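## Task

Move the foam block onto the coffee table in the adjoining room. The robot must not topple or finish leaning, and the block has to rest there by itself, not held up by the robot, when the scene ends.

## Robot and tools

ROBOT. A Hello Robot Stretch 3 with a single arm. It has a two-wheeled base (0.33 m long, 0.34 m wide) that drives forward/back and turns in place but cannot slide sideways. A lift rides a vertical mast, and a telescoping arm reaches out to the robot's right side, ending in a wrist (yaw, pitch, roll) and a gripper. To bring the gripper further forward you drive the base. Turning in place pivots about the point between the drive wheels, 0.05 m behind the front edge. A stowed arm with folded wrist sweeps a 0.28 m radius when turning; an unfolded level wrist reaches beyond that. Loose objects may occasionally get nudged by an outside disturbance.

FRAMES. Base frame: origin on the floor between the drive wheels, x ahead, y to the left, z upward. Odometry frame is the base frame where the scene began. hand_pose is reported in the base frame at the fingertip meeting point. Headings are positive counter-clockwise (left), range -3.142 to 3.142.

execute_actions(actions): a list of actions run in order; an empty list just returns the current state and pictures. Each action is {"robot": ..., "steps": n, "until": ...}; steps is 1 to 450 control steps at 30 per second (default 1); {"steps": n} alone waits. "robot" is one command, a list of up to 8 commands run one after another (with {"pause_s": s}, at most 15 s, as waits), or {"stop": true}, which brakes everything and clears the queue. A command can contain:
- "base": exactly one of {"translate_m": d} (relative drive in metres from where the base is when that command begins, forward positive, |d| at most 1) or {"rotate_rad": d} (relative turn in radians, left positive, |d| at most 3.2).
- "joints": absolute targets keyed by name; unnamed joints keep their old target. lift_m 0 to 1.1 (arm height, m); arm_m 0 to 0.52 (extension, m); wrist_yaw_rad -1.345 to 4.42 (0 along the arm, positive toward the front, 3.0 folded over the base); wrist_pitch_rad -1.57 to 0.451 (negative tips fingers down); wrist_roll_rad -2.911 to 2.911; gripper_m -0.089 to 0.179 (wider when higher; actual fingertip gap is 0.007 m smaller near closed, 0.025 m smaller wide open, zero below 0.007); head_pan_rad -3.953 to 1.73 (positive left, -1.57 looks along the arm); head_tilt_rad -1.53 to 0.419 (negative down).
- "contact_limits": {"arm_m": e}, effort percent 1 to 100 at which the arm halts; lower is gentler, too low halts immediately.
An out-of-range number or invalid action rejects the whole call. New commands take over at once; a fresh queue discards the remainder of an older one.
"until" ends an action early: {"robot": {"status": "ended"}} fires when nothing reads moving and no queue runs; or compare fields, e.g. {"lift_m": [">", 0.3], "base_status": ["!=", "moving"]}, with operators = != < <= > >=. {"any": {"status": "ended"}} fires when any motion or queue finishes.

zoom_image(camera, region): camera is head_camera, nav_camera or wrist_camera; region [x0, y0, x1, y1] in that image's pixels, top-left origin, no larger than 504 by 504. head_camera and nav_camera move with the head; wrist_camera rides on the gripper.

Let every motion come to rest first, since anything still moving gets braked and may stop short.

SPEED AND ORDER. The base is fast (0.30 m/s, 1.9 rad/s) only when lift_m is under 0.30, arm_m under 0.03 and wrist_yaw_rad over 2.54; otherwise 0.10 m/s and 0.63 rad/s. Fold or unfold the wrist only with lift_m 0.32 to 0.95, wrist_pitch_rad -0.4 and roll near 0; once folded the lift may go down to 0.25. With yaw below -0.4 keep pitch at -0.5 or lower.

GRIPPING. Close by sending gripper_m smaller than the object's width; smaller squeezes harder, but the stall guard eases off if overdone, so heavy or slick items can slide. Release by opening at least 0.02 beyond the touching value. Neither reading nor done status confirms a grasp; check the cameras.

RESULTS. base_status shows progress as (moved of goal). joint_goals, joint_status and measured_speeds list each joint. Status words: moving, done (within tolerance), off_target (stalled away from goal, may still push), contact_stop (arm or lift hit something and went slack), time_out, stopped, not_commanded, torque_fault (wrist servo off about 10 s, joint limp). refusals, queue (idle/running/done/dropped/stopped) and queue_left follow. Lines starting refused:, dropped: or replaced: explain problems. on_its_own reports goals the robot changed, slack or disabled joints, motors loaded at rest, and base tilt of 3 degrees or more. base_tilt gives forward/right lean in degrees. motor_effort is percent with peak in brackets. lidar_m: 12 distances in 30-degree sectors counter-clockwise from straight ahead (4th left, 7th behind, 10th right), at 0.17 m height, seeing table legs but not tops. wrist_depth_mm and head_depth_mm are 7x7 grids of median depth.

AVOID. Pressing the arm into something rigid with the gripper above roughly 0.45 m can tip the robot, especially a second push after a contact_stop. Do not drive while gripping or pushing something fixed. If the base snags on furniture (worst when reversing), undo the move in short steps, pull the gripper free if base_tilt shows a lean, and lower lift_m to about 0.2 if it stays tipped. Don't drop or slam objects, and set the mug down upright and gently.

Each tool is called after "Emit:" by a JSON object that holds its "api" and its "payload".

## Session

Emit:
{"api": "execute_actions", "payload": {"actions": []}}

Scene clock: 0.00 s.
robot.base_odometry: x=+0.000 y=+0.000 heading=+0.000 (m, m, rad; robot's odometry frame)
robot.turned_by_wheels: +0.000 (rad since the last result)
robot.turned_by_imu: +0.000 (rad since the last result)
robot.base_tilt: forward=-0.2 right=+1.2 (deg)
robot.lidar_m: 1.42 1.55 1.11 0.95 0.79 0.79 0.89 0.98 0.97 1.09 1.95 2.96
robot.head_depth_mm: 1956 2857 2985 2975 3038 3011 2232 / 1952 2963 3113 3110 3109 3092 2224 / 1927 2693 2780 2724 2729 2770 2244 / 1940 2411 2417 2414 2347 2307 1981 / 1935 2111 2082 2089 2090 1957 1084 / 1842 1898 1880 1873 1876 1548 1035 / 1726 1711 1705 1698 1690 1569 1039
robot.base_status: not_commanded
robot.joint_positions: lift_m=+0.591 arm_m=+0.000 wrist_yaw_rad=+3.057 wrist_pitch_rad=-0.621 wrist_roll_rad=-0.019 gripper_m=+0.037 head_pan_rad=+0.000 head_tilt_rad=-0.008
robot.joint_goals: lift_m=+0.591 arm_m=+0.000 wrist_yaw_rad=+3.057 wrist_pitch_rad=-0.621 wrist_roll_rad=-0.019 gripper_m=+0.037 head_pan_rad=+0.000 head_tilt_rad=-0.008
robot.joint_status: lift_m=not_commanded arm_m=not_commanded wrist_yaw_rad=not_commanded wrist_pitch_rad=not_commanded wrist_roll_rad=not_commanded gripper_m=not_commanded head_pan_rad=not_commanded head_tilt_rad=not_commanded
robot.measured_speeds: translate_m=+0.000 rotate_rad=+0.000 lift_m=+0.000 arm_m=+0.000 wrist_yaw_rad=+0.000 wrist_pitch_rad=+0.000 wrist_roll_rad=+0.000 head_pan_rad=+0.000 head_tilt_rad=+0.000
robot: refusals=0 queue=idle queue_left=0
robot.motor_effort: left_wheel=+0 right_wheel=+0 lift_m=+26 arm_m=+1 wrist_yaw_rad=+0 wrist_pitch_rad=+5 wrist_roll_rad=+0 gripper_m=+0 head_pan_rad=+1 head_tilt_rad=+2 (%)
robot.hand_pose: x=-0.0047 y=+0.0485 z=+0.5607 quat_wxyz=(+0.243, +0.675, +0.190, +0.670) (m; robot's base frame)
robot.wrist_depth_mm: 610 676 956 - - - - / 632 759 - - - - - / 684 836 - - - - - / 736 888 - - - - - / 776 873 859 898 871 846 852 / 770 766 756 742 789 748 745 / 661 682 - 689 654 663 658
pictures: head_camera (sideways: a quarter turn clockwise sets it upright), nav_camera (sideways: a quarter turn counterclockwise sets it upright), wrist_camera
Images, in order (width x height): head_camera 896x504, nav_camera 672x504, wrist_camera 644x364.

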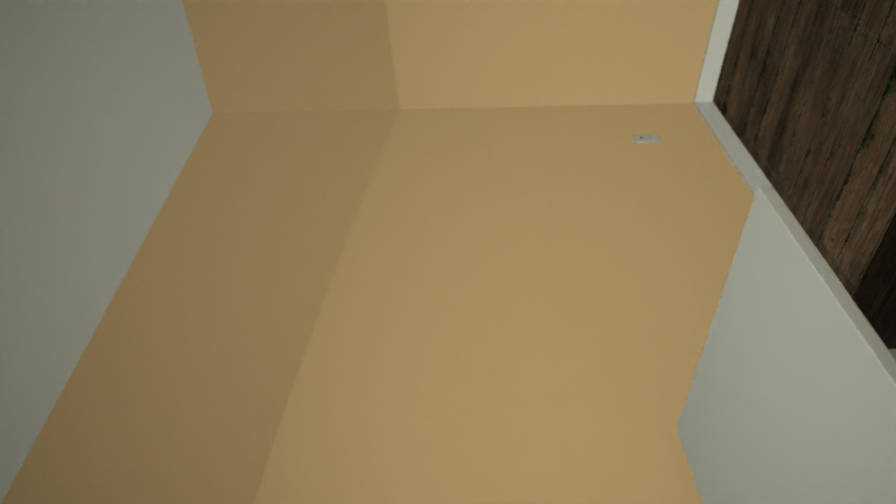

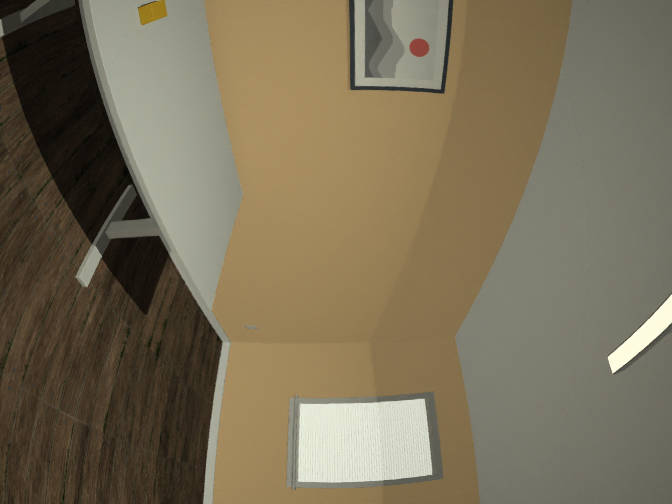

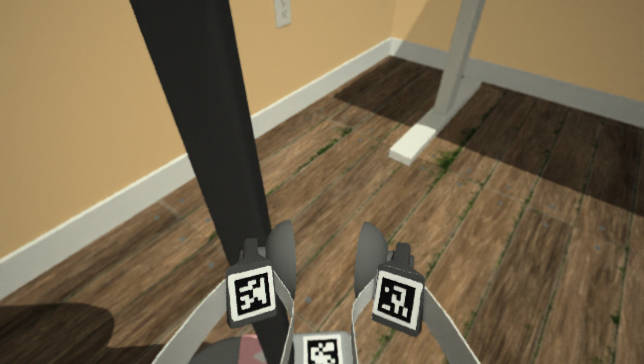

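Emit:
{"api": "execute_actions", "payload": {"actions": [{"robot":{"joints":{"head_pan_rad":0.9,"head_tilt_rad":-0.6}},"steps":90,"until":{"robot":{"status":"ended"}}}]}}

Scene clock: 3.17 s.
robot.base_odometry: x=+0.000 y=+0.000 heading=+0.000 (m, m, rad; robot's odometry frame)
robot.turned_by_wheels: +0.000 (rad since the last result)
robot.turned_by_imu: +0.001 (rad since the last result)
robot.base_tilt: forward=-0.2 right=+1.4 (deg)
robot.lidar_m: 1.42 1.55 1.11 0.95 0.79 0.79 0.89 0.97 0.97 1.09 1.94 2.97
robot.head_depth_mm: 1288 1429 1456 1038 1736 1483 1244 / 1298 1433 1462 1030 1739 1481 1242 / 1297 1419 1455 1033 1750 1465 1246 / 1295 1431 1446 1023 1733 1475 1243 / 1299 1435 1450 1034 1742 1463 1240 / 1300 1437 1450 1028 1590 1428 1242 / 1298 1442 1549 1033 1766 1471 1245
robot.base_status: not_commanded
robot.joint_positions: lift_m=+0.591 arm_m=+0.000 wrist_yaw_rad=+3.057 wrist_pitch_rad=-0.621 wrist_roll_rad=-0.019 gripper_m=+0.037 head_pan_rad=+0.893 head_tilt_rad=-0.592
robot.joint_goals: lift_m=+0.591 arm_m=+0.000 wrist_yaw_rad=+3.057 wrist_pitch_rad=-0.621 wrist_roll_rad=-0.019 gripper_m=+0.037 head_pan_rad=+0.900 head_tilt_rad=-0.600
robot.joint_status: lift_m=not_commanded arm_m=not_commanded wrist_yaw_rad=not_commanded wrist_pitch_rad=not_commanded wrist_roll_rad=not_commanded gripper_m=not_commanded head_pan_rad=done head_tilt_rad=done
robot.measured_speeds: translate_m=+0.000 rotate_rad=+0.000 lift_m=+0.000 arm_m=+0.000 wrist_yaw_rad=+0.000 wrist_pitch_rad=+0.000 wrist_roll_rad=+0.000 head_pan_rad=+0.000 head_tilt_rad=+0.000
robot: refusals=0 queue=done queue_left=0
robot.motor_effort: left_wheel=+0(1) right_wheel=+0(1) lift_m=+25(25) arm_m=+1(1) wrist_yaw_rad=+0(0) wrist_pitch_rad=+5(5) wrist_roll_rad=+0(0) gripper_m=-1(1) head_pan_rad=+4(51) head_tilt_rad=-4(35) (%)
robot.hand_pose: x=-0.0047 y=+0.0485 z=+0.5607 quat_wxyz=(+0.243, +0.675, +0.190, +0.670) (m; robot's base frame)
robot.wrist_depth_mm: 617 677 973 - - - - / 645 737 - - - - - / 676 838 - - - - - / 735 899 - - - - - / 765 847 849 852 857 841 855 / 746 740 763 741 760 751 738 / 678 666 - 694 660 659 656
pictures: head_camera (sideways: a quarter turn clockwise sets it upright), nav_camera (sideways: a quarter turn counterclockwise sets it upright), wrist_camera
camera_calibration (this result's frames):
head_camera: T_world_to_cam=[[-0.379309, -0.417312, -0.825818, 1.09602], [-0.748426, 0.663162, 0.00864477, -0.00664546], [0.544044, 0.621342, -0.56387, 0.688903], [0, 0, 0, 1]] pos_world=[0.0359625, 0.0337438, 1.29362]
nav_camera: T_world_to_cam=[[0.355522, 0.425573, 0.832161, -1.03379], [0.786727, -0.616958, -0.0205943, 0.0737052], [0.504644, 0.662005, -0.554151, 0.678662], [0, 0, 0, 1]] pos_world=[-0.0329333, 0.036149, 1.23788]
wrist_camera: T_world_to_cam=[[0.999706, -0.0219261, 0.0103914, 0.00536936], [-0.00727851, -0.679534, -0.733608, 0.485897], [0.0231465, 0.733317, -0.679493, 0.506724], [0, 0, 0, 1]] pos_world=[-0.01356, -0.0412875, 0.700718]
Images, in order (width x height): head_camera 896x504, nav_camera 672x504, wrist_camera 644x364.

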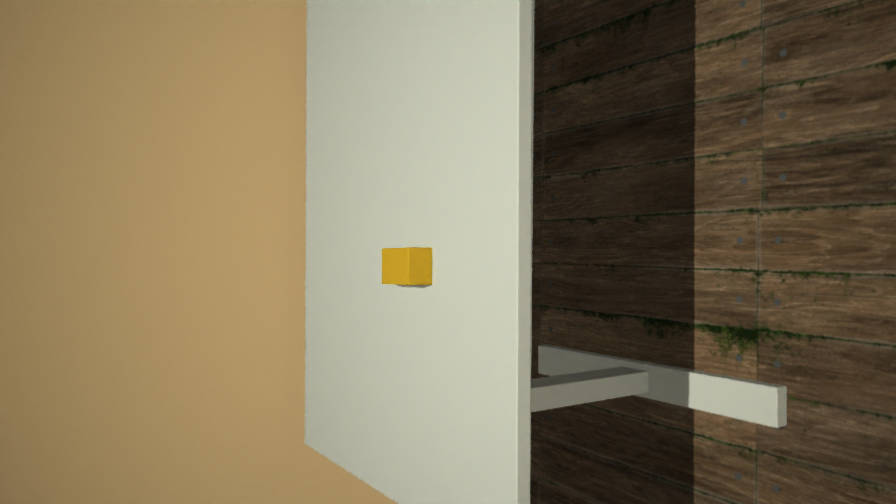

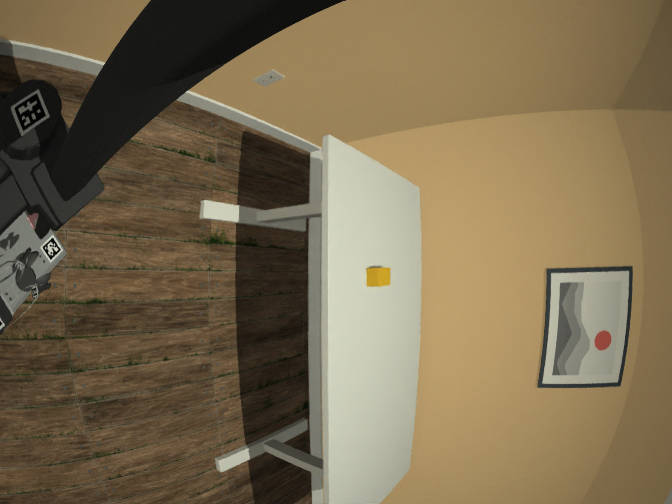

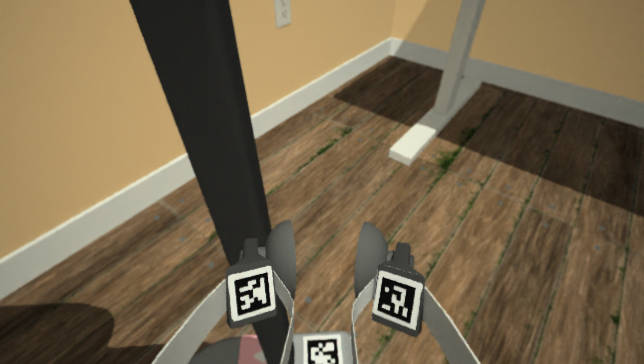

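Emit:
{"api": "execute_actions", "payload": {"actions": [{"robot":[{"base":{"rotate_rad":1.157},"joints":{"lift_m":0.82,"wrist_pitch_rad":-0.4,"wrist_roll_rad":0,"head_pan_rad":-2.4,"head_tilt_rad":-0.3,"gripper_m":0.14}},{"base":{"translate_m":0.2},"joints":{"wrist_yaw_rad":0,"head_pan_rad":-3.75}},{"base":{"rotate_rad":1.243},"joints":{"head_pan_rad":-1.57,"head_tilt_rad":-0.7}}],"steps":300,"until":{"robot":{"queue_left":["<=",1]}}}]}}

Emit:
{"api": "execute_actions", "payload": {"actions": [{"steps":300,"until":{"robot":{"queue_left":["<=",0]}}}]}}

Emit:
{"api": "execute_actions", "payload": {"actions": [{"steps":300,"until":{"robot":{"status":"ended"}}}]}}

Scene clock: 22.67 s.
robot.base_odometry: x=+0.000 y=+0.000 heading=+1.157 (m, m, rad; robot's odometry frame)
robot.turned_by_wheels: +1.157 (rad since the last result)
robot.turned_by_imu: +1.162 (rad since the last result)
robot.base_tilt: forward=-0.2 right=+1.2 (deg)
robot.lidar_m: 1.12 0.89 0.79 0.79 0.95 0.97 0.98 1.16 2.34 2.84 1.42 1.54
robot.head_depth_mm: 1097 1130 1191 1227 1285 1348 1394 / 1226 1273 1335 1400 1462 1552 1507 / 1505 1581 1666 1759 1851 1806 1527 / 1732 1844 1946 2085 2234 1951 1538 / 2058 2154 2338 2453 2574 1917 1524 / 2317 2562 2756 3036 2679 1948 1527 / 2571 2735 2829 2960 2717 1925 1547
robot.base_status: done (rotate_rad +1.1569 of +1.1570)
robot.joint_positions: lift_m=+0.820 arm_m=+0.000 wrist_yaw_rad=+3.057 wrist_pitch_rad=-0.419 wrist_roll_rad=-0.005 gripper_m=+0.140 head_pan_rad=-2.393 head_tilt_rad=-0.310
robot.joint_goals: lift_m=+0.820 arm_m=+0.000 wrist_yaw_rad=+3.057 wrist_pitch_rad=-0.400 wrist_roll_rad=+0.000 gripper_m=+0.140 head_pan_rad=-2.400 head_tilt_rad=-0.300
robot.joint_status: lift_m=done arm_m=not_commanded wrist_yaw_rad=not_commanded wrist_pitch_rad=done wrist_roll_rad=done gripper_m=done head_pan_rad=done head_tilt_rad=done
robot.measured_speeds: translate_m=+0.000 rotate_rad=+0.000 lift_m=+0.000 arm_m=+0.000 wrist_yaw_rad=+0.000 wrist_pitch_rad=+0.000 wrist_roll_rad=+0.000 head_pan_rad=+0.000 head_tilt_rad=+0.000
robot: refusals=0 queue=running queue_left=1
robot.motor_effort: left_wheel=-4(8) right_wheel=+4(10) lift_m=+31(33) arm_m=+0(0) wrist_yaw_rad=+0(0) wrist_pitch_rad=+7(8) wrist_roll_rad=+3(3) gripper_m=-1(82) head_pan_rad=-5(52) head_tilt_rad=+6(28) (%)
robot.hand_pose: x=-0.0022 y=+0.0783 z=+0.8323 quat_wxyz=(+0.176, +0.695, +0.118, +0.687) (m; robot's base frame)
robot.wrist_depth_mm: 900 930 803 764 706 684 650 / 874 - 856 841 771 724 679 / 921 - 966 904 858 785 725 / 923 - - - 938 875 811 / 944 - - - - 967 880 / 951 - - - - - 949 / 949 - - - 963 981 -
pictures: head_camera (sideways: a quarter turn clockwise sets it upright), nav_camera (sideways: a quarter turn counterclockwise sets it upright), wrist_camera
camera_calibration (this result's frames):
head_camera: T_world_to_cam=[[0.250472, 0.186834, -0.949925, 1.25408], [0.648645, -0.76079, 0.0213974, -0.0317757], [-0.718696, -0.621523, -0.311746, 0.368529], [0, 0, 0, 1]] pos_world=[-0.0286401, -0.0294297, 1.30685]
nav_camera: T_world_to_cam=[[-0.227068, -0.197449, 0.953653, -1.18874], [-0.693878, 0.719911, -0.0161611, 0.0769722], [-0.683354, -0.665389, -0.300474, 0.355807], [0, 0, 0, 1]] pos_world=[0.0266276, -0.0533775, 1.2418]
wrist_camera: T_world_to_cam=[[0.999474, -0.0308879, 0.00989341, 0.00182033], [-0.00755543, -0.518375, -0.85512, 0.793834], [0.0315414, 0.854596, -0.518335, 0.525753], [0, 0, 0, 1]] pos_world=[-0.0124046, -0.0377465, 0.951321]
Images, in order (width x height): head_camera 896x504, nav_camera 672x504, wrist_camera 644x364.

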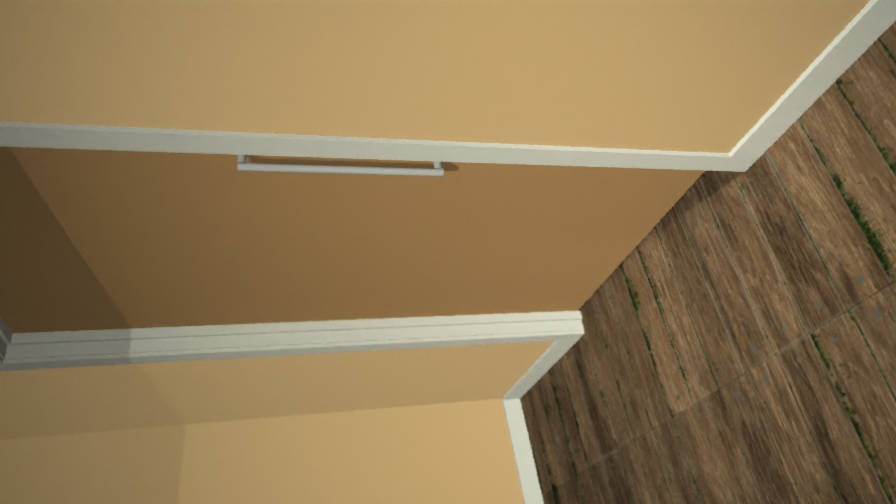

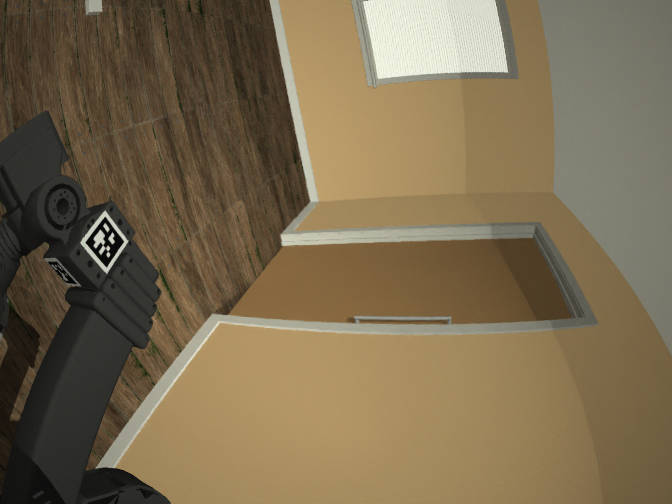

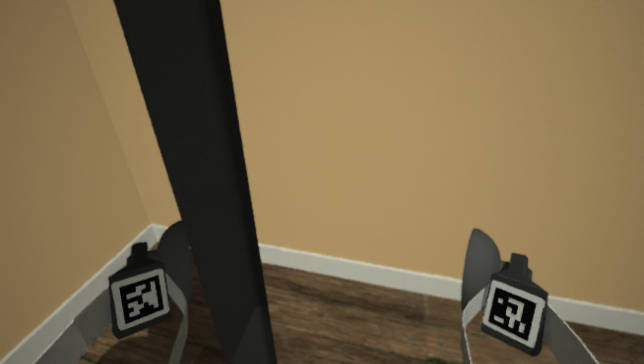

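Scene clock: 25.97 s.
robot.base_odometry: x=+0.080 y=+0.183 heading=+1.157 (m, m, rad; robot's odometry frame)
robot.turned_by_wheels: +0.000 (rad since the last result)
robot.turned_by_imu: +0.002 (rad since the last result)
robot.base_tilt: forward=-0.2 right=+1.4 (deg)
robot.lidar_m: 0.91 0.82 0.73 0.73 0.88 1.16 1.16 1.39 2.55 2.50 1.33 1.36
robot.head_depth_mm: 1046 1087 1117 1155 1216 1283 1339 / 1135 1198 1258 1338 1416 1498 1483 / 1094 1158 1223 1297 1395 1483 1547 / 1054 1109 1174 1250 1327 1420 1463 / 1022 1073 1134 1194 1269 1352 1432 / 993 1041 1093 1150 1230 1296 1383 / 963 1006 1060 1119 1182 1255 1339
robot.base_status: done (translate_m +0.2000 of +0.2000)
robot.joint_positions: lift_m=+0.820 arm_m=+0.000 wrist_yaw_rad=+0.003 wrist_pitch_rad=-0.419 wrist_roll_rad=-0.004 gripper_m=+0.140 head_pan_rad=-3.743 head_tilt_rad=-0.310
robot.joint_goals: lift_m=+0.820 arm_m=+0.000 wrist_yaw_rad=+0.000 wrist_pitch_rad=-0.400 wrist_roll_rad=+0.000 gripper_m=+0.140 head_pan_rad=-3.750 head_tilt_rad=-0.300
robot.joint_status: lift_m=done arm_m=not_commanded wrist_yaw_rad=done wrist_pitch_rad=done wrist_roll_rad=done gripper_m=done head_pan_rad=done head_tilt_rad=done
robot.measured_speeds: translate_m=+0.000 rotate_rad=+0.000 lift_m=+0.000 arm_m=+0.000 wrist_yaw_rad=+0.000 wrist_pitch_rad=+0.000 wrist_roll_rad=+0.000 head_pan_rad=+0.000 head_tilt_rad=+0.000
robot: refusals=0 queue=running queue_left=0
robot.motor_effort: left_wheel=-4(6) right_wheel=+4(7) lift_m=+31(30) arm_m=+1(0) wrist_yaw_rad=-1(3) wrist_pitch_rad=+7(7) wrist_roll_rad=+2(3) gripper_m=+0(0) head_pan_rad=-5(49) head_tilt_rad=+6(5) (%)
robot.hand_pose: x=-0.0209 y=-0.3695 z=+0.8323 quat_wxyz=(+0.693, +0.148, -0.690, -0.146) (m; robot's base frame)
robot.wrist_depth_mm: - - - - - - - / 917 949 - - - - - / 598 635 - - - - - / 497 - - - - - - / - - - - - - - / - - - - - - - / - 999 - - - 938 996
pictures: head_camera (sideways: a quarter turn clockwise sets it upright), nav_camera (sideways: a quarter turn counterclockwise sets it upright), wrist_camera
camera_calibration (this result's frames):
head_camera: T_world_to_cam=[[0.236986, -0.203356, -0.949992, 1.25425], [-0.600254, -0.799523, 0.0214066, -0.0241694], [-0.763893, 0.565163, -0.311541, 0.368538], [0, 0, 0, 1]] pos_world=[-0.0302229, 0.0274506, 1.30686]
nav_camera: T_world_to_cam=[[-0.242217, 0.178195, 0.953718, -1.18873], [0.550461, 0.834704, -0.0161572, 0.0693766], [-0.798952, 0.521071, -0.300269, 0.356245], [0, 0, 0, 1]] pos_world=[-0.0414964, -0.0317123, 1.2418]
wrist_camera: T_world_to_cam=[[-0.99838, -0.0561801, 0.00900172, -0.0437456], [-0.0368064, 0.517068, -0.855153, 0.943611], [0.0433881, -0.854099, -0.518298, 0.277825], [0, 0, 0, 1]] pos_world=[-0.0209981, -0.253079, 0.951322]
Images, in order (width x height): head_camera 896x504, nav_camera 672x504, wrist_camera 644x364.

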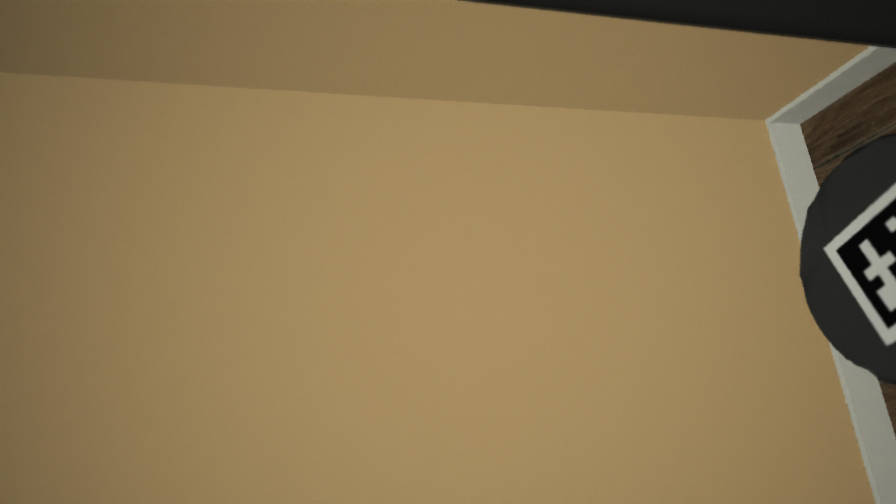

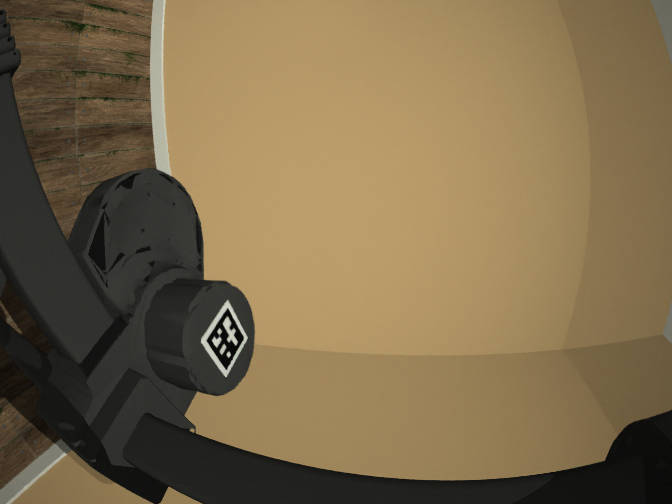

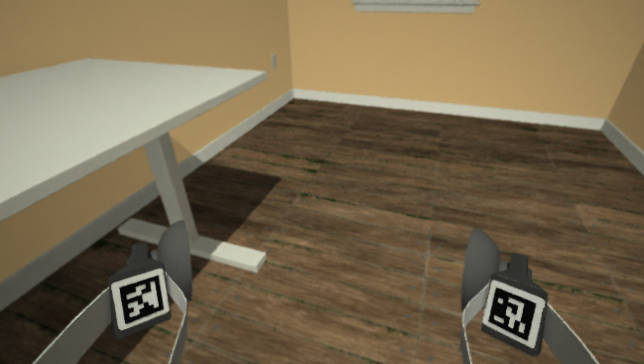

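Scene clock: 28.93 s.
robot.base_odometry: x=+0.080 y=+0.183 heading=+2.400 (m, m, rad; robot's odometry frame)
robot.turned_by_wheels: +1.243 (rad since the last result)
robot.turned_by_imu: +1.248 (rad since the last result)
robot.base_tilt: forward=-0.2 right=+1.4 (deg)
robot.lidar_m: 0.73 0.75 1.02 1.16 1.20 1.63 3.02 1.33 1.36 0.91 0.92 0.76
robot.head_depth_mm: 1172 1329 1180 902 1550 1419 - / 1172 1316 1182 897 1546 1412 - / 1165 1302 1175 894 1509 1390 - / 1154 1294 1173 893 1513 - - / 1149 1284 1172 897 1499 1372 1192 / 1144 1278 1175 892 1306 1357 1187 / 1133 1264 1163 890 790 1372 1187
robot.base_status: done (rotate_rad +1.2429 of +1.2430)
robot.joint_positions: lift_m=+0.820 arm_m=+0.000 wrist_yaw_rad=+0.002 wrist_pitch_rad=-0.419 wrist_roll_rad=-0.004 gripper_m=+0.140 head_pan_rad=-1.577 head_tilt_rad=-0.691
robot.joint_goals: lift_m=+0.820 arm_m=+0.000 wrist_yaw_rad=+0.000 wrist_pitch_rad=-0.400 wrist_roll_rad=+0.000 gripper_m=+0.140 head_pan_rad=-1.570 head_tilt_rad=-0.700
robot.joint_status: lift_m=done arm_m=not_commanded wrist_yaw_rad=done wrist_pitch_rad=done wrist_roll_rad=done gripper_m=done head_pan_rad=done head_tilt_rad=done
robot.measured_speeds: translate_m=+0.000 rotate_rad=+0.000 lift_m=+0.000 arm_m=+0.000 wrist_yaw_rad=+0.000 wrist_pitch_rad=+0.000 wrist_roll_rad=+0.000 head_pan_rad=+0.000 head_tilt_rad=+0.000
robot: refusals=0 queue=done queue_left=0
robot.motor_effort: left_wheel=-3(9) right_wheel=+4(9) lift_m=+30(30) arm_m=+0(0) wrist_yaw_rad=-1(2) wrist_pitch_rad=+7(7) wrist_roll_rad=+2(2) gripper_m=-1(1) head_pan_rad=+5(55) head_tilt_rad=-5(32) (%)
robot.hand_pose: x=-0.0211 y=-0.3695 z=+0.8323 quat_wxyz=(+0.693, +0.148, -0.690, -0.146) (m; robot's base frame)
robot.wrist_depth_mm: 873 - - - 963 - 988 / 881 - 926 915 919 874 885 / 836 600 586 555 589 577 572 / 450 435 441 433 428 435 426 / 794 386 881 - - - - / 865 - - - - - - / 828 956 980 - - 957 -
pictures: head_camera (sideways: a quarter turn clockwise sets it upright), nav_camera (sideways: a quarter turn counterclockwise sets it upright), wrist_camera
camera_calibration (this result's frames):
head_camera: T_world_to_cam=[[0.0376157, 0.641752, -0.76599, 1.01548], [0.998543, -0.0538206, 0.00394452, -0.011182], [-0.0386946, -0.765022, -0.642841, 0.795191], [0, 0, 0, 1]] pos_world=[0.00373719, -0.0439509, 1.28907]
nav_camera: T_world_to_cam=[[-0.0138603, -0.634081, 0.773142, -0.954599], [-0.999752, -0.00470314, -0.02178, 0.0861437], [0.0174465, -0.773252, -0.633858, 0.785327], [0, 0, 0, 1]] pos_world=[0.0591901, 0.00236797, 1.2377]
wrist_camera: T_world_to_cam=[[-0.998424, -0.0553976, 0.00900168, -0.0436332], [-0.0364011, 0.517097, -0.855153, 0.943627], [0.0427186, -0.854132, -0.518298, 0.2778], [0, 0, 0, 1]] pos_world=[-0.0210826, -0.253086, 0.951322]
Images, in order (width x height): head_camera 896x504, nav_camera 672x504, wrist_camera 644x364.

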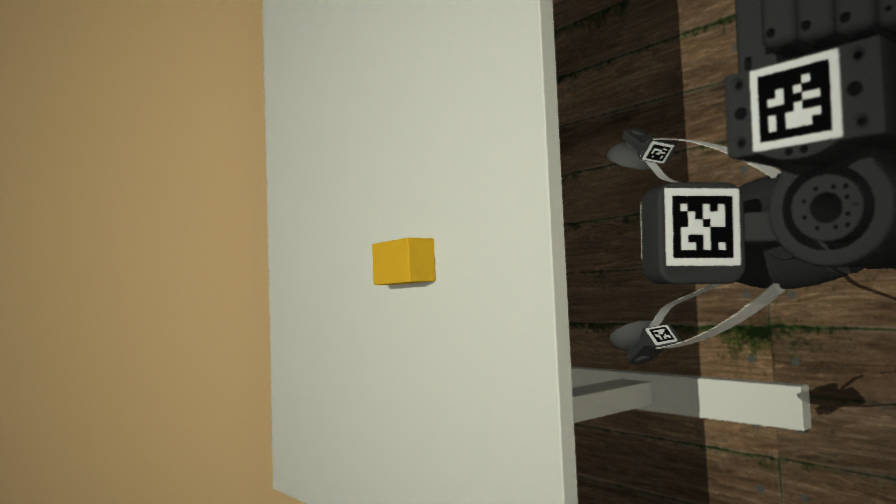

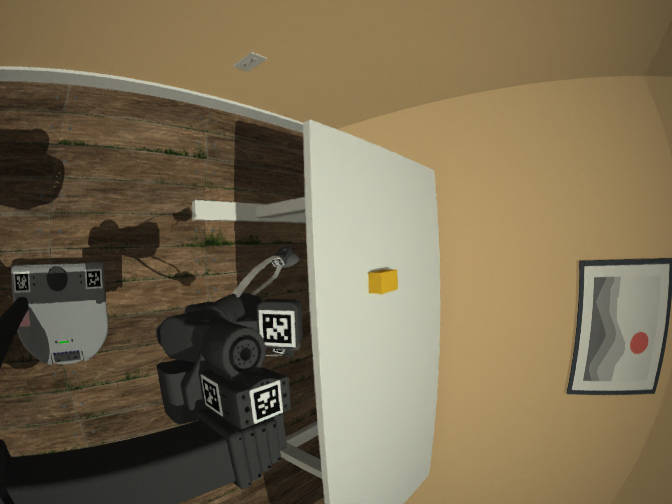

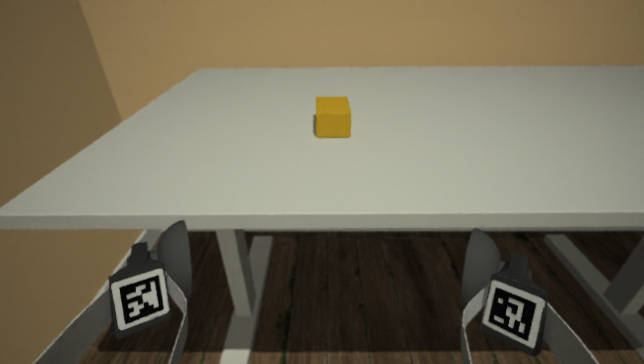

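Emit:
{"api": "execute_actions", "payload": {"actions": [{"robot":{"joints":{"arm_m":0.42,"lift_m":0.79}},"steps":300,"until":{"robot":{"status":"ended"}}}]}}

Scene clock: 37.40 s.
robot.base_odometry: x=+0.080 y=+0.183 heading=+2.400 (m, m, rad; robot's odometry frame)
robot.turned_by_wheels: +0.000 (rad since the last result)
robot.turned_by_imu: +0.002 (rad since the last result)
robot.base_tilt: forward=-0.2 right=+1.3 (deg)
robot.lidar_m: 0.73 0.75 1.02 1.16 1.20 1.63 3.02 1.33 1.37 0.92 0.92 0.76
robot.head_depth_mm: 1176 1330 1188 898 1593 - - / 1166 1315 1178 959 - 1347 1190 / 1156 1298 1292 855 1512 1369 1182 / 1152 1291 1290 841 1521 1368 1187 / 1149 1288 1169 893 1519 1370 1186 / 1145 1282 1159 893 1310 1343 1188 / 1133 1261 1158 891 788 1374 1191
robot.base_status: done (rotate_rad +1.2429 of +1.2430)
robot.joint_positions: lift_m=+0.790 arm_m=+0.420 wrist_yaw_rad=+0.002 wrist_pitch_rad=-0.419 wrist_roll_rad=-0.004 gripper_m=+0.140 head_pan_rad=-1.577 head_tilt_rad=-0.691
robot.joint_goals: lift_m=+0.790 arm_m=+0.420 wrist_yaw_rad=+0.000 wrist_pitch_rad=-0.400 wrist_roll_rad=+0.000 gripper_m=+0.140 head_pan_rad=-1.570 head_tilt_rad=-0.700
robot.joint_status: lift_m=done arm_m=done wrist_yaw_rad=done wrist_pitch_rad=done wrist_roll_rad=done gripper_m=done head_pan_rad=done head_tilt_rad=done
robot.measured_speeds: translate_m=+0.000 rotate_rad=+0.000 lift_m=+0.000 arm_m=+0.000 wrist_yaw_rad=+0.000 wrist_pitch_rad=+0.000 wrist_roll_rad=+0.000 head_pan_rad=+0.000 head_tilt_rad=+0.000
robot: refusals=0 queue=done queue_left=0
robot.motor_effort: left_wheel=-4(3) right_wheel=+3(5) lift_m=+21(31) arm_m=+3(3) wrist_yaw_rad=-2(1) wrist_pitch_rad=+7(7) wrist_roll_rad=+2(2) gripper_m=+0(0) head_pan_rad=+4(5) head_tilt_rad=-4(4) (%)
robot.hand_pose: x=-0.0212 y=-0.7889 z=+0.8027 quat_wxyz=(+0.693, +0.148, -0.690, -0.147) (m; robot's base frame)
robot.wrist_depth_mm: 611 613 621 607 622 616 600 / 681 690 678 645 646 651 645 / 722 518 511 502 509 489 494 / 384 377 380 374 377 370 366 / 301 313 302 230 299 300 289 / 250 - 248 191 247 - 242 / 219 206 212 169 203 203 208
pictures: head_camera (sideways: a quarter turn clockwise sets it upright), nav_camera (sideways: a quarter turn counterclockwise sets it upright), wrist_camera
camera_calibration (this result's frames):
head_camera: T_world_to_cam=[[0.0376156, 0.641774, -0.76597, 1.01546], [0.998543, -0.0538202, 0.00394311, -0.0111801], [-0.0386941, -0.765003, -0.642864, 0.79522], [0, 0, 0, 1]] pos_world=[0.00373721, -0.0439505, 1.28907]
nav_camera: T_world_to_cam=[[-0.0138601, -0.634104, 0.773123, -0.954575], [-0.999752, -0.00470297, -0.0217803, 0.0861441], [0.017447, -0.773233, -0.633881, 0.785357], [0, 0, 0, 1]] pos_world=[0.0591901, 0.0023699, 1.2377]
wrist_camera: T_world_to_cam=[[-0.998462, -0.0547729, 0.0085418, -0.0658325], [-0.0356815, 0.517076, -0.855195, 1.13527], [0.0424248, -0.854185, -0.518235, -0.0957959], [0, 0, 0, 1]] pos_world=[-0.0211589, -0.672455, 0.921797]
Images, in order (width x height): head_camera 896x504, nav_camera 672x504, wrist_camera 644x364.

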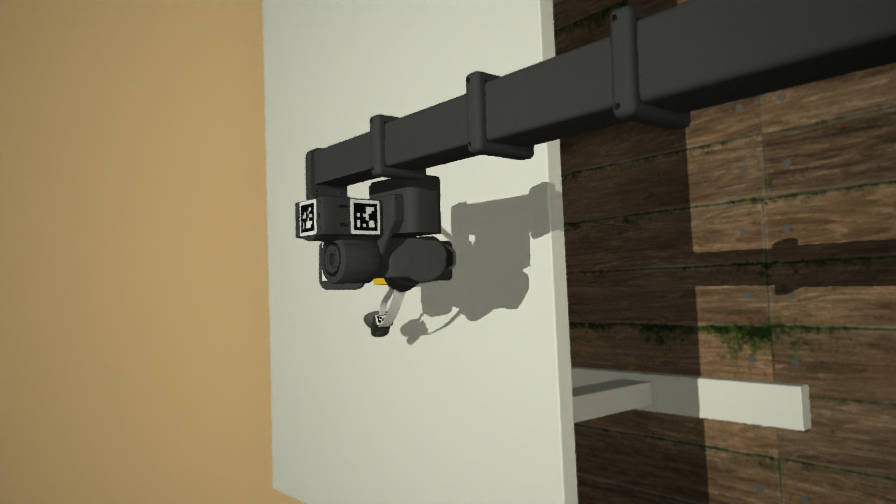

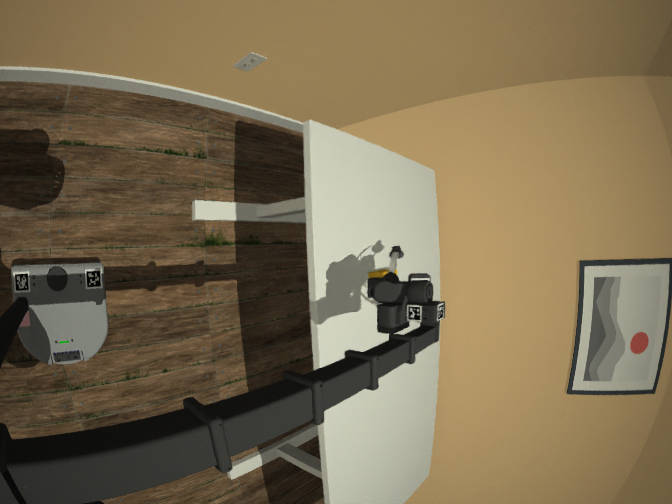

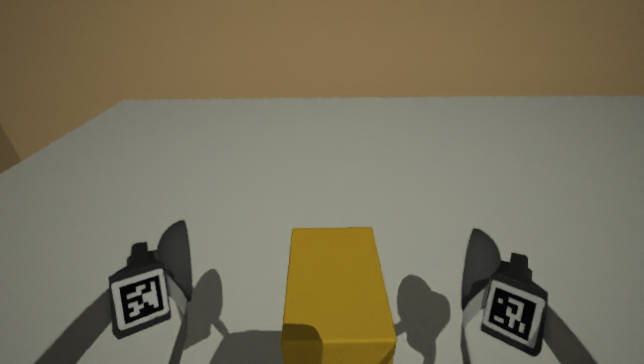

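Emit:
{"api": "execute_actions", "payload": {"actions": [{"robot":{"joints":{"arm_m":0.44,"lift_m":0.742}},"steps":300,"until":{"robot":{"status":"ended"}}}]}}

Scene clock: 46.77 s.
robot.base_odometry: x=+0.080 y=+0.183 heading=+2.400 (m, m, rad; robot's odometry frame)
robot.turned_by_wheels: +0.000 (rad since the last result)
robot.turned_by_imu: +0.001 (rad since the last result)
robot.base_tilt: forward=-0.3 right=+1.3 (deg)
robot.lidar_m: 0.73 0.75 1.02 1.16 1.20 1.63 3.01 1.33 1.36 0.91 0.92 0.76
robot.head_depth_mm: 1170 1307 1180 903 1555 1408 - / 1173 1312 1178 917 - - 1176 / 1161 1302 1231 842 1517 1389 1175 / 1152 1301 1226 840 1510 1375 1186 / 1148 1287 1181 895 1519 1377 1183 / 1137 1271 1167 893 1297 1337 1190 / 1133 1258 1165 890 788 1362 1184
robot.base_status: done (rotate_rad +1.2429 of +1.2430)
robot.joint_positions: lift_m=+0.742 arm_m=+0.440 wrist_yaw_rad=+0.002 wrist_pitch_rad=-0.419 wrist_roll_rad=-0.004 gripper_m=+0.140 head_pan_rad=-1.577 head_tilt_rad=-0.691
robot.joint_goals: lift_m=+0.742 arm_m=+0.440 wrist_yaw_rad=+0.000 wrist_pitch_rad=-0.400 wrist_roll_rad=+0.000 gripper_m=+0.140 head_pan_rad=-1.570 head_tilt_rad=-0.700
robot.joint_status: lift_m=done arm_m=done wrist_yaw_rad=done wrist_pitch_rad=done wrist_roll_rad=done gripper_m=done head_pan_rad=done head_tilt_rad=done
robot.measured_speeds: translate_m=+0.000 rotate_rad=+0.000 lift_m=+0.000 arm_m=+0.000 wrist_yaw_rad=+0.000 wrist_pitch_rad=+0.000 wrist_roll_rad=+0.000 head_pan_rad=+0.000 head_tilt_rad=+0.000
robot: refusals=0 queue=done queue_left=0
robot.motor_effort: left_wheel=-3(3) right_wheel=+4(4) lift_m=+20(19) arm_m=+2(3) wrist_yaw_rad=-1(2) wrist_pitch_rad=+7(7) wrist_roll_rad=+2(2) gripper_m=+0(1) head_pan_rad=+4(5) head_tilt_rad=-4(4) (%)
robot.hand_pose: x=-0.0212 y=-0.8089 z=+0.7547 quat_wxyz=(+0.693, +0.148, -0.690, -0.147) (m; robot's base frame)
robot.wrist_depth_mm: 597 594 603 607 608 594 598 / 651 634 606 607 587 567 568 / 388 384 391 388 382 379 378 / 289 289 286 286 282 279 280 / 230 238 229 160 218 229 225 / 188 - 188 133 175 - 186 / - 157 161 126 135 155 158
pictures: head_camera (sideways: a quarter turn clockwise sets it upright), nav_camera (sideways: a quarter turn counterclockwise sets it upright), wrist_camera
camera_calibration (this result's frames):
head_camera: T_world_to_cam=[[0.0376154, 0.641774, -0.76597, 1.01546], [0.998543, -0.05382, 0.0039431, -0.0111801], [-0.0386939, -0.765003, -0.642864, 0.79522], [0, 0, 0, 1]] pos_world=[0.00373722, -0.0439505, 1.28907]
nav_camera: T_world_to_cam=[[-0.01386, -0.634104, 0.773123, -0.954575], [-0.999752, -0.00470321, -0.0217803, 0.0861441], [0.0174471, -0.773233, -0.633882, 0.785357], [0, 0, 0, 1]] pos_world=[0.0591901, 0.00236992, 1.2377]
wrist_camera: T_world_to_cam=[[-0.998462, -0.0547728, 0.00854185, -0.0665178], [-0.0356815, 0.517076, -0.855196, 1.10456], [0.0424247, -0.854185, -0.518235, -0.137758], [0, 0, 0, 1]] pos_world=[-0.0211589, -0.692455, 0.873791]
Images, in order (width x height): head_camera 896x504, nav_camera 672x504, wrist_camera 644x364.

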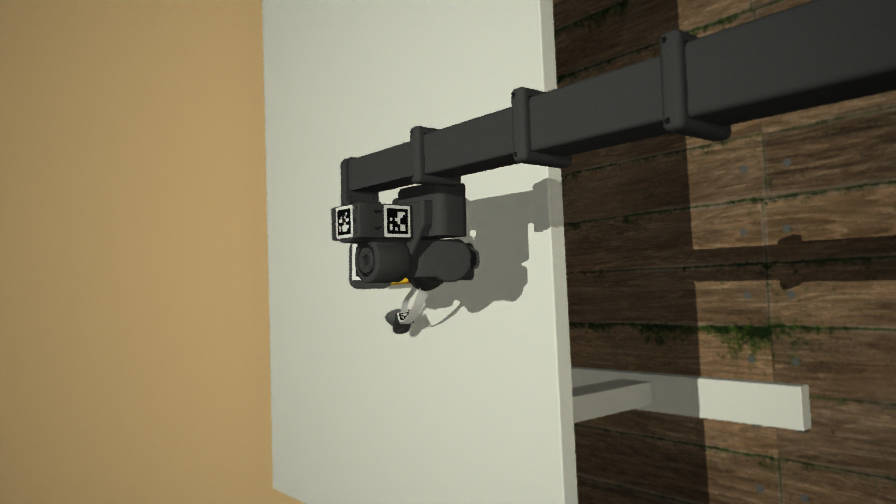

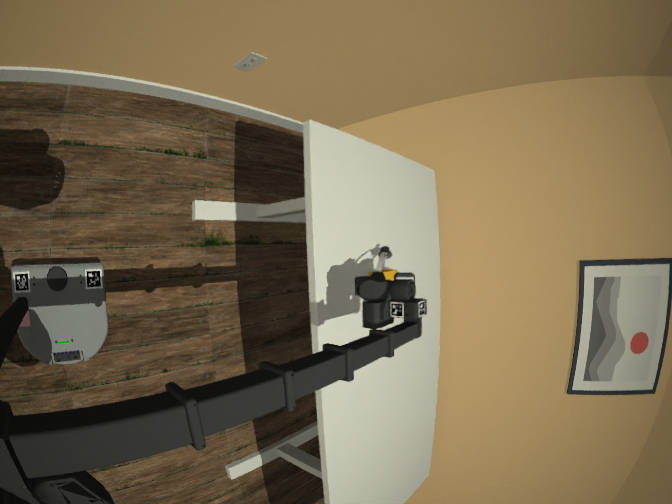

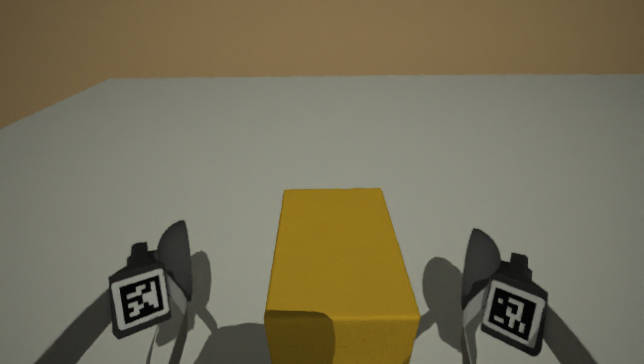

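Emit:
{"api": "execute_actions", "payload": {"actions": [{"robot":[{"joints":{"lift_m":0.735,"gripper_m":0.02,"head_pan_rad":1.7,"head_tilt_rad":-0.4}},{"joints":{"lift_m":0.78}}],"steps":300,"until":{"robot":{"lift_m":[">",0.775]}}}]}}

Scene clock: 51.13 s.
robot.base_odometry: x=+0.080 y=+0.183 heading=+2.400 (m, m, rad; robot's odometry frame)
robot.turned_by_wheels: +0.000 (rad since the last result)
robot.turned_by_imu: +0.001 (rad since the last result)
robot.base_tilt: forward=-0.2 right=+1.3 (deg)
robot.lidar_m: 0.73 0.75 1.02 1.16 1.20 1.63 3.01 1.33 1.36 0.92 0.92 0.76
robot.head_depth_mm: 961 1019 1098 1192 1298 1418 1396 / 959 1032 1109 1198 1312 1432 1404 / 966 1036 1117 1213 1308 1449 1414 / 975 1050 1124 1218 1325 1462 1405 / 982 1053 1127 1224 1328 1472 1399 / 984 1055 1145 1232 1345 1493 1410 / 992 1065 1146 1245 1345 1483 -
robot.base_status: done (rotate_rad +1.2429 of +1.2430)
robot.joint_positions: lift_m=+0.776 arm_m=+0.440 wrist_yaw_rad=+0.001 wrist_pitch_rad=-0.418 wrist_roll_rad=-0.003 gripper_m=+0.021 head_pan_rad=+1.693 head_tilt_rad=-0.409
robot.joint_goals: lift_m=+0.780 arm_m=+0.440 wrist_yaw_rad=+0.000 wrist_pitch_rad=-0.400 wrist_roll_rad=+0.000 gripper_m=+0.020 head_pan_rad=+1.700 head_tilt_rad=-0.400
robot.joint_status: lift_m=moving arm_m=done wrist_yaw_rad=done wrist_pitch_rad=done wrist_roll_rad=done gripper_m=done head_pan_rad=done head_tilt_rad=done
robot.measured_speeds: translate_m=+0.000 rotate_rad=+0.000 lift_m=+0.040 arm_m=+0.000 wrist_yaw_rad=+0.000 wrist_pitch_rad=+0.000 wrist_roll_rad=+0.000 head_pan_rad=+0.000 head_tilt_rad=+0.000
robot: refusals=0 queue=running queue_left=0
robot.motor_effort: left_wheel=-3(3) right_wheel=+3(4) lift_m=+32(33) arm_m=+2(3) wrist_yaw_rad=-1(0) wrist_pitch_rad=+7(7) wrist_roll_rad=+2(2) gripper_m=-16(90) head_pan_rad=+5(54) head_tilt_rad=+5(27) (%)
robot.hand_pose: x=-0.0212 y=-0.8090 z=+0.7890 quat_wxyz=(+0.693, +0.148, -0.690, -0.146) (m; robot's base frame)
robot.wrist_depth_mm: 608 608 601 611 594 618 604 / 667 638 644 655 640 633 628 / 702 486 477 475 475 471 462 / 353 349 349 189 342 347 341 / 280 280 292 151 266 275 275 / 232 232 130 125 124 228 226 / 197 197 192 132 185 195 194
pictures: head_camera (sideways: a quarter turn clockwise sets it upright), nav_camera (sideways: a quarter turn counterclockwise sets it upright), wrist_camera
camera_calibration (this result's frames):
head_camera: T_world_to_cam=[[0.0156339, -0.403911, -0.914665, 1.20949], [-0.996865, -0.0772585, 0.017078, -0.0161122], [-0.0775636, 0.91153, -0.403853, 0.484485], [0, 0, 0, 1]] pos_world=[0.00260772, 0.0456572, 1.30221]
nav_camera: T_world_to_cam=[[-0.0380086, 0.391594, 0.919353, -1.14511], [0.990259, 0.138089, -0.0178782, 0.0689322], [-0.133953, 0.909717, -0.393028, 0.472906], [0, 0, 0, 1]] pos_world=[-0.0484376, 0.00869045, 1.23986]
wrist_camera: T_world_to_cam=[[-0.998476, -0.0545407, 0.00845723, -0.0665999], [-0.0354721, 0.516747, -0.855403, 1.13377], [0.042284, -0.854399, -0.517894, -0.120507], [0, 0, 0, 1]] pos_world=[-0.0211856, -0.692465, 0.907983]
Images, in order (width x height): head_camera 896x504, nav_camera 672x504, wrist_camera 644x364.

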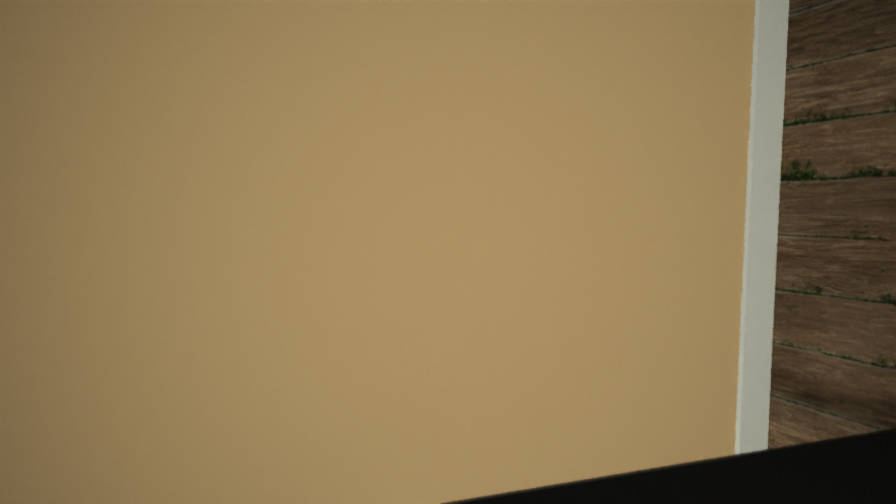

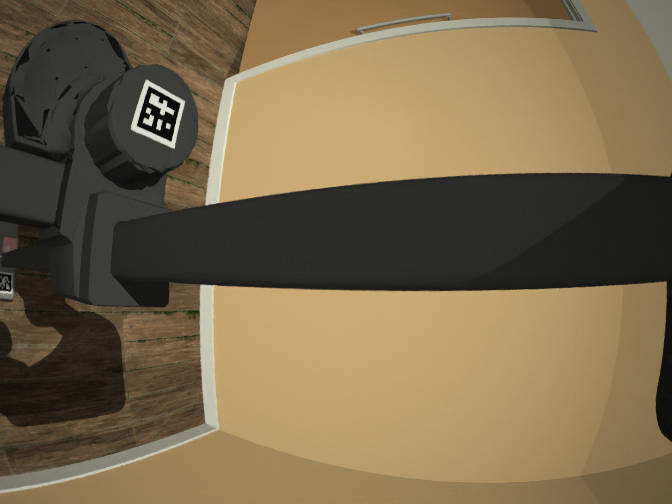

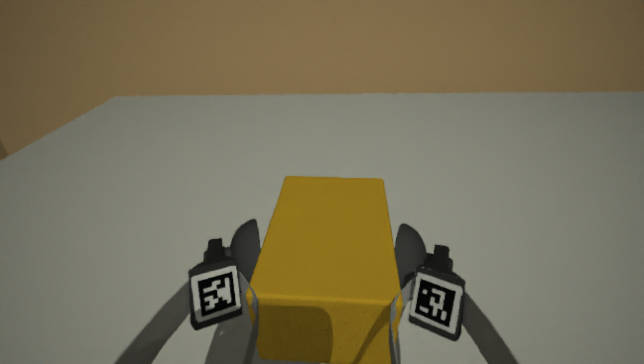

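Emit:
{"api": "execute_actions", "payload": {"actions": [{"robot":{"base":{"translate_m":-1.0},"joints":{"arm_m":0.0,"wrist_yaw_rad":3.0}},"steps":300,"until":{"robot":{"arm_m":["<",0.22],"wrist_yaw_rad":[">",2.5]}}},{"robot":{"joints":{"lift_m":0.28}},"steps":300,"until":{"robot":{"lift_m":["<",0.295]}}}]}}

Scene clock: 69.53 s.
robot.base_odometry: x=+0.560 y=-0.256 heading=+2.400 (m, m, rad; robot's odometry frame)
robot.turned_by_wheels: +0.000 (rad since the last result)
robot.turned_by_imu: +0.000 (rad since the last result)
robot.base_tilt: forward=+0.8 right=+1.6 (deg)
robot.lidar_m: 1.37 1.42 1.21 1.15 1.19 1.73 2.38 1.97 0.96 1.37 1.24 1.25
robot.head_depth_mm: 951 1015 1090 1184 1291 1409 1397 / 956 1025 1095 1195 1298 1424 1401 / 958 1028 1101 1205 1301 1431 1404 / 968 1037 1119 1204 1315 1449 1411 / 975 1040 1113 1219 1316 1461 1409 / 976 1046 1128 1223 1339 1463 1401 / 979 1051 1130 1235 1344 1454 -
robot.base_status: moving (translate_m -0.6505 of -1.0000)
robot.joint_positions: lift_m=+0.293 arm_m=+0.001 wrist_yaw_rad=+2.998 wrist_pitch_rad=-0.419 wrist_roll_rad=-0.002 gripper_m=+0.021 head_pan_rad=+1.693 head_tilt_rad=-0.409
robot.joint_goals: lift_m=+0.280 arm_m=+0.000 wrist_yaw_rad=+3.000 wrist_pitch_rad=-0.400 wrist_roll_rad=+0.000 gripper_m=+0.020 head_pan_rad=+1.700 head_tilt_rad=-0.400
robot.joint_status: lift_m=moving arm_m=moving wrist_yaw_rad=moving wrist_pitch_rad=done wrist_roll_rad=done gripper_m=done head_pan_rad=done head_tilt_rad=done
robot.measured_speeds: translate_m=-0.114 rotate_rad=-0.001 lift_m=-0.076 arm_m=+0.000 wrist_yaw_rad=+0.000 wrist_pitch_rad=+0.000 wrist_roll_rad=+0.000 head_pan_rad=+0.000 head_tilt_rad=+0.000
robot: refusals=0 queue=running queue_left=0
robot.motor_effort: left_wheel=-12(13) right_wheel=-3(4) lift_m=+21(31) arm_m=-2(2) wrist_yaw_rad=+0(0) wrist_pitch_rad=+7(7) wrist_roll_rad=+1(2) gripper_m=-17(16) head_pan_rad=+5(5) head_tilt_rad=+4(4) (%)
robot.hand_pose: x=+0.0110 y=+0.0764 z=+0.3060 quat_wxyz=(+0.197, +0.699, +0.097, +0.680) (m; robot's base frame)
robot.wrist_depth_mm: - - - - - - - / - - - - - - - / - - - - - - - / 822 812 781 190 788 793 777 / 641 629 684 151 608 616 606 / 529 529 - 124 124 518 518 / 443 - - 132 422 437 441
pictures: head_camera (sideways: a quarter turn clockwise sets it upright), nav_camera (sideways: a quarter turn counterclockwise sets it upright), wrist_camera
camera_calibration (this result's frames):
head_camera: T_world_to_cam=[[0.0156847, -0.403807, -0.91471, 1.20954], [-0.996852, -0.0774166, 0.0170831, -0.0161188], [-0.077712, 0.911563, -0.40375, 0.484353], [0, 0, 0, 1]] pos_world=[0.00260057, 0.0456566, 1.30221]
nav_camera: T_world_to_cam=[[-0.0380574, 0.391486, 0.919397, -1.14517], [0.990237, 0.138246, -0.0178764, 0.0689299], [-0.134101, 0.90974, -0.392925, 0.472773], [0, 0, 0, 1]] pos_world=[-0.0484398, 0.00868881, 1.23986]
wrist_camera: T_world_to_cam=[[0.995809, -0.0911586, 0.00734409, -0.000798373], [-0.0409715, -0.516477, -0.85532, 0.343229], [0.0817629, 0.851435, -0.518047, 0.253698], [0, 0, 0, 1]] pos_world=[-0.00588549, -0.0388107, 0.425004]
Images, in order (width x height): head_camera 896x504, nav_camera 672x504, wrist_camera 644x364.

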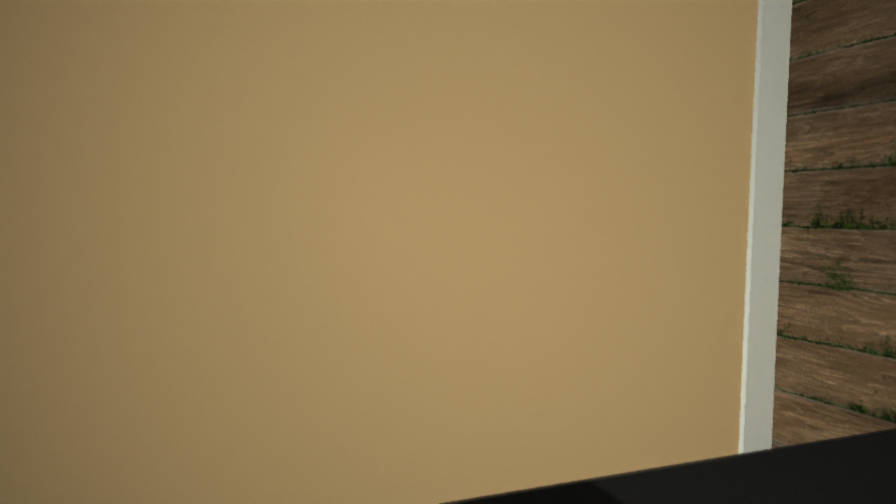

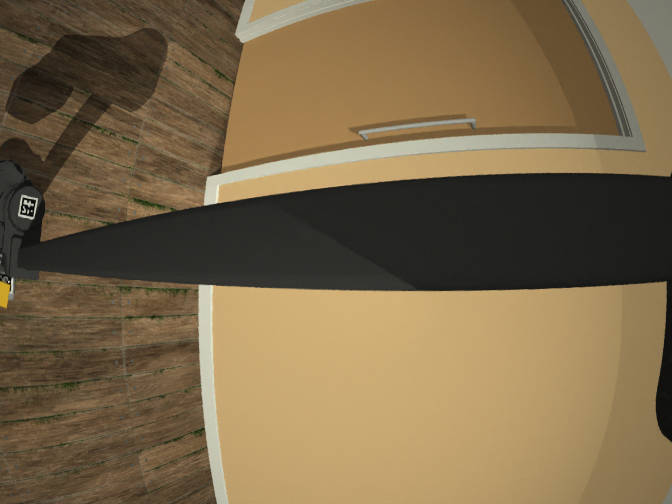

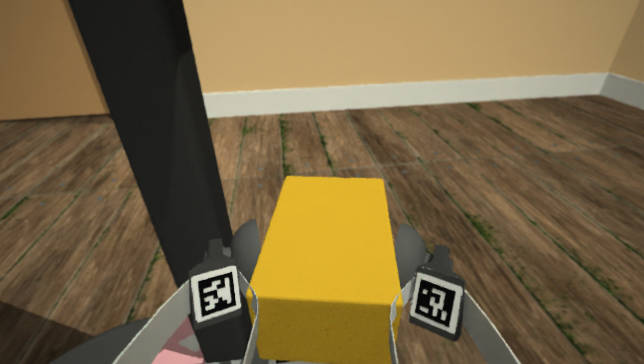

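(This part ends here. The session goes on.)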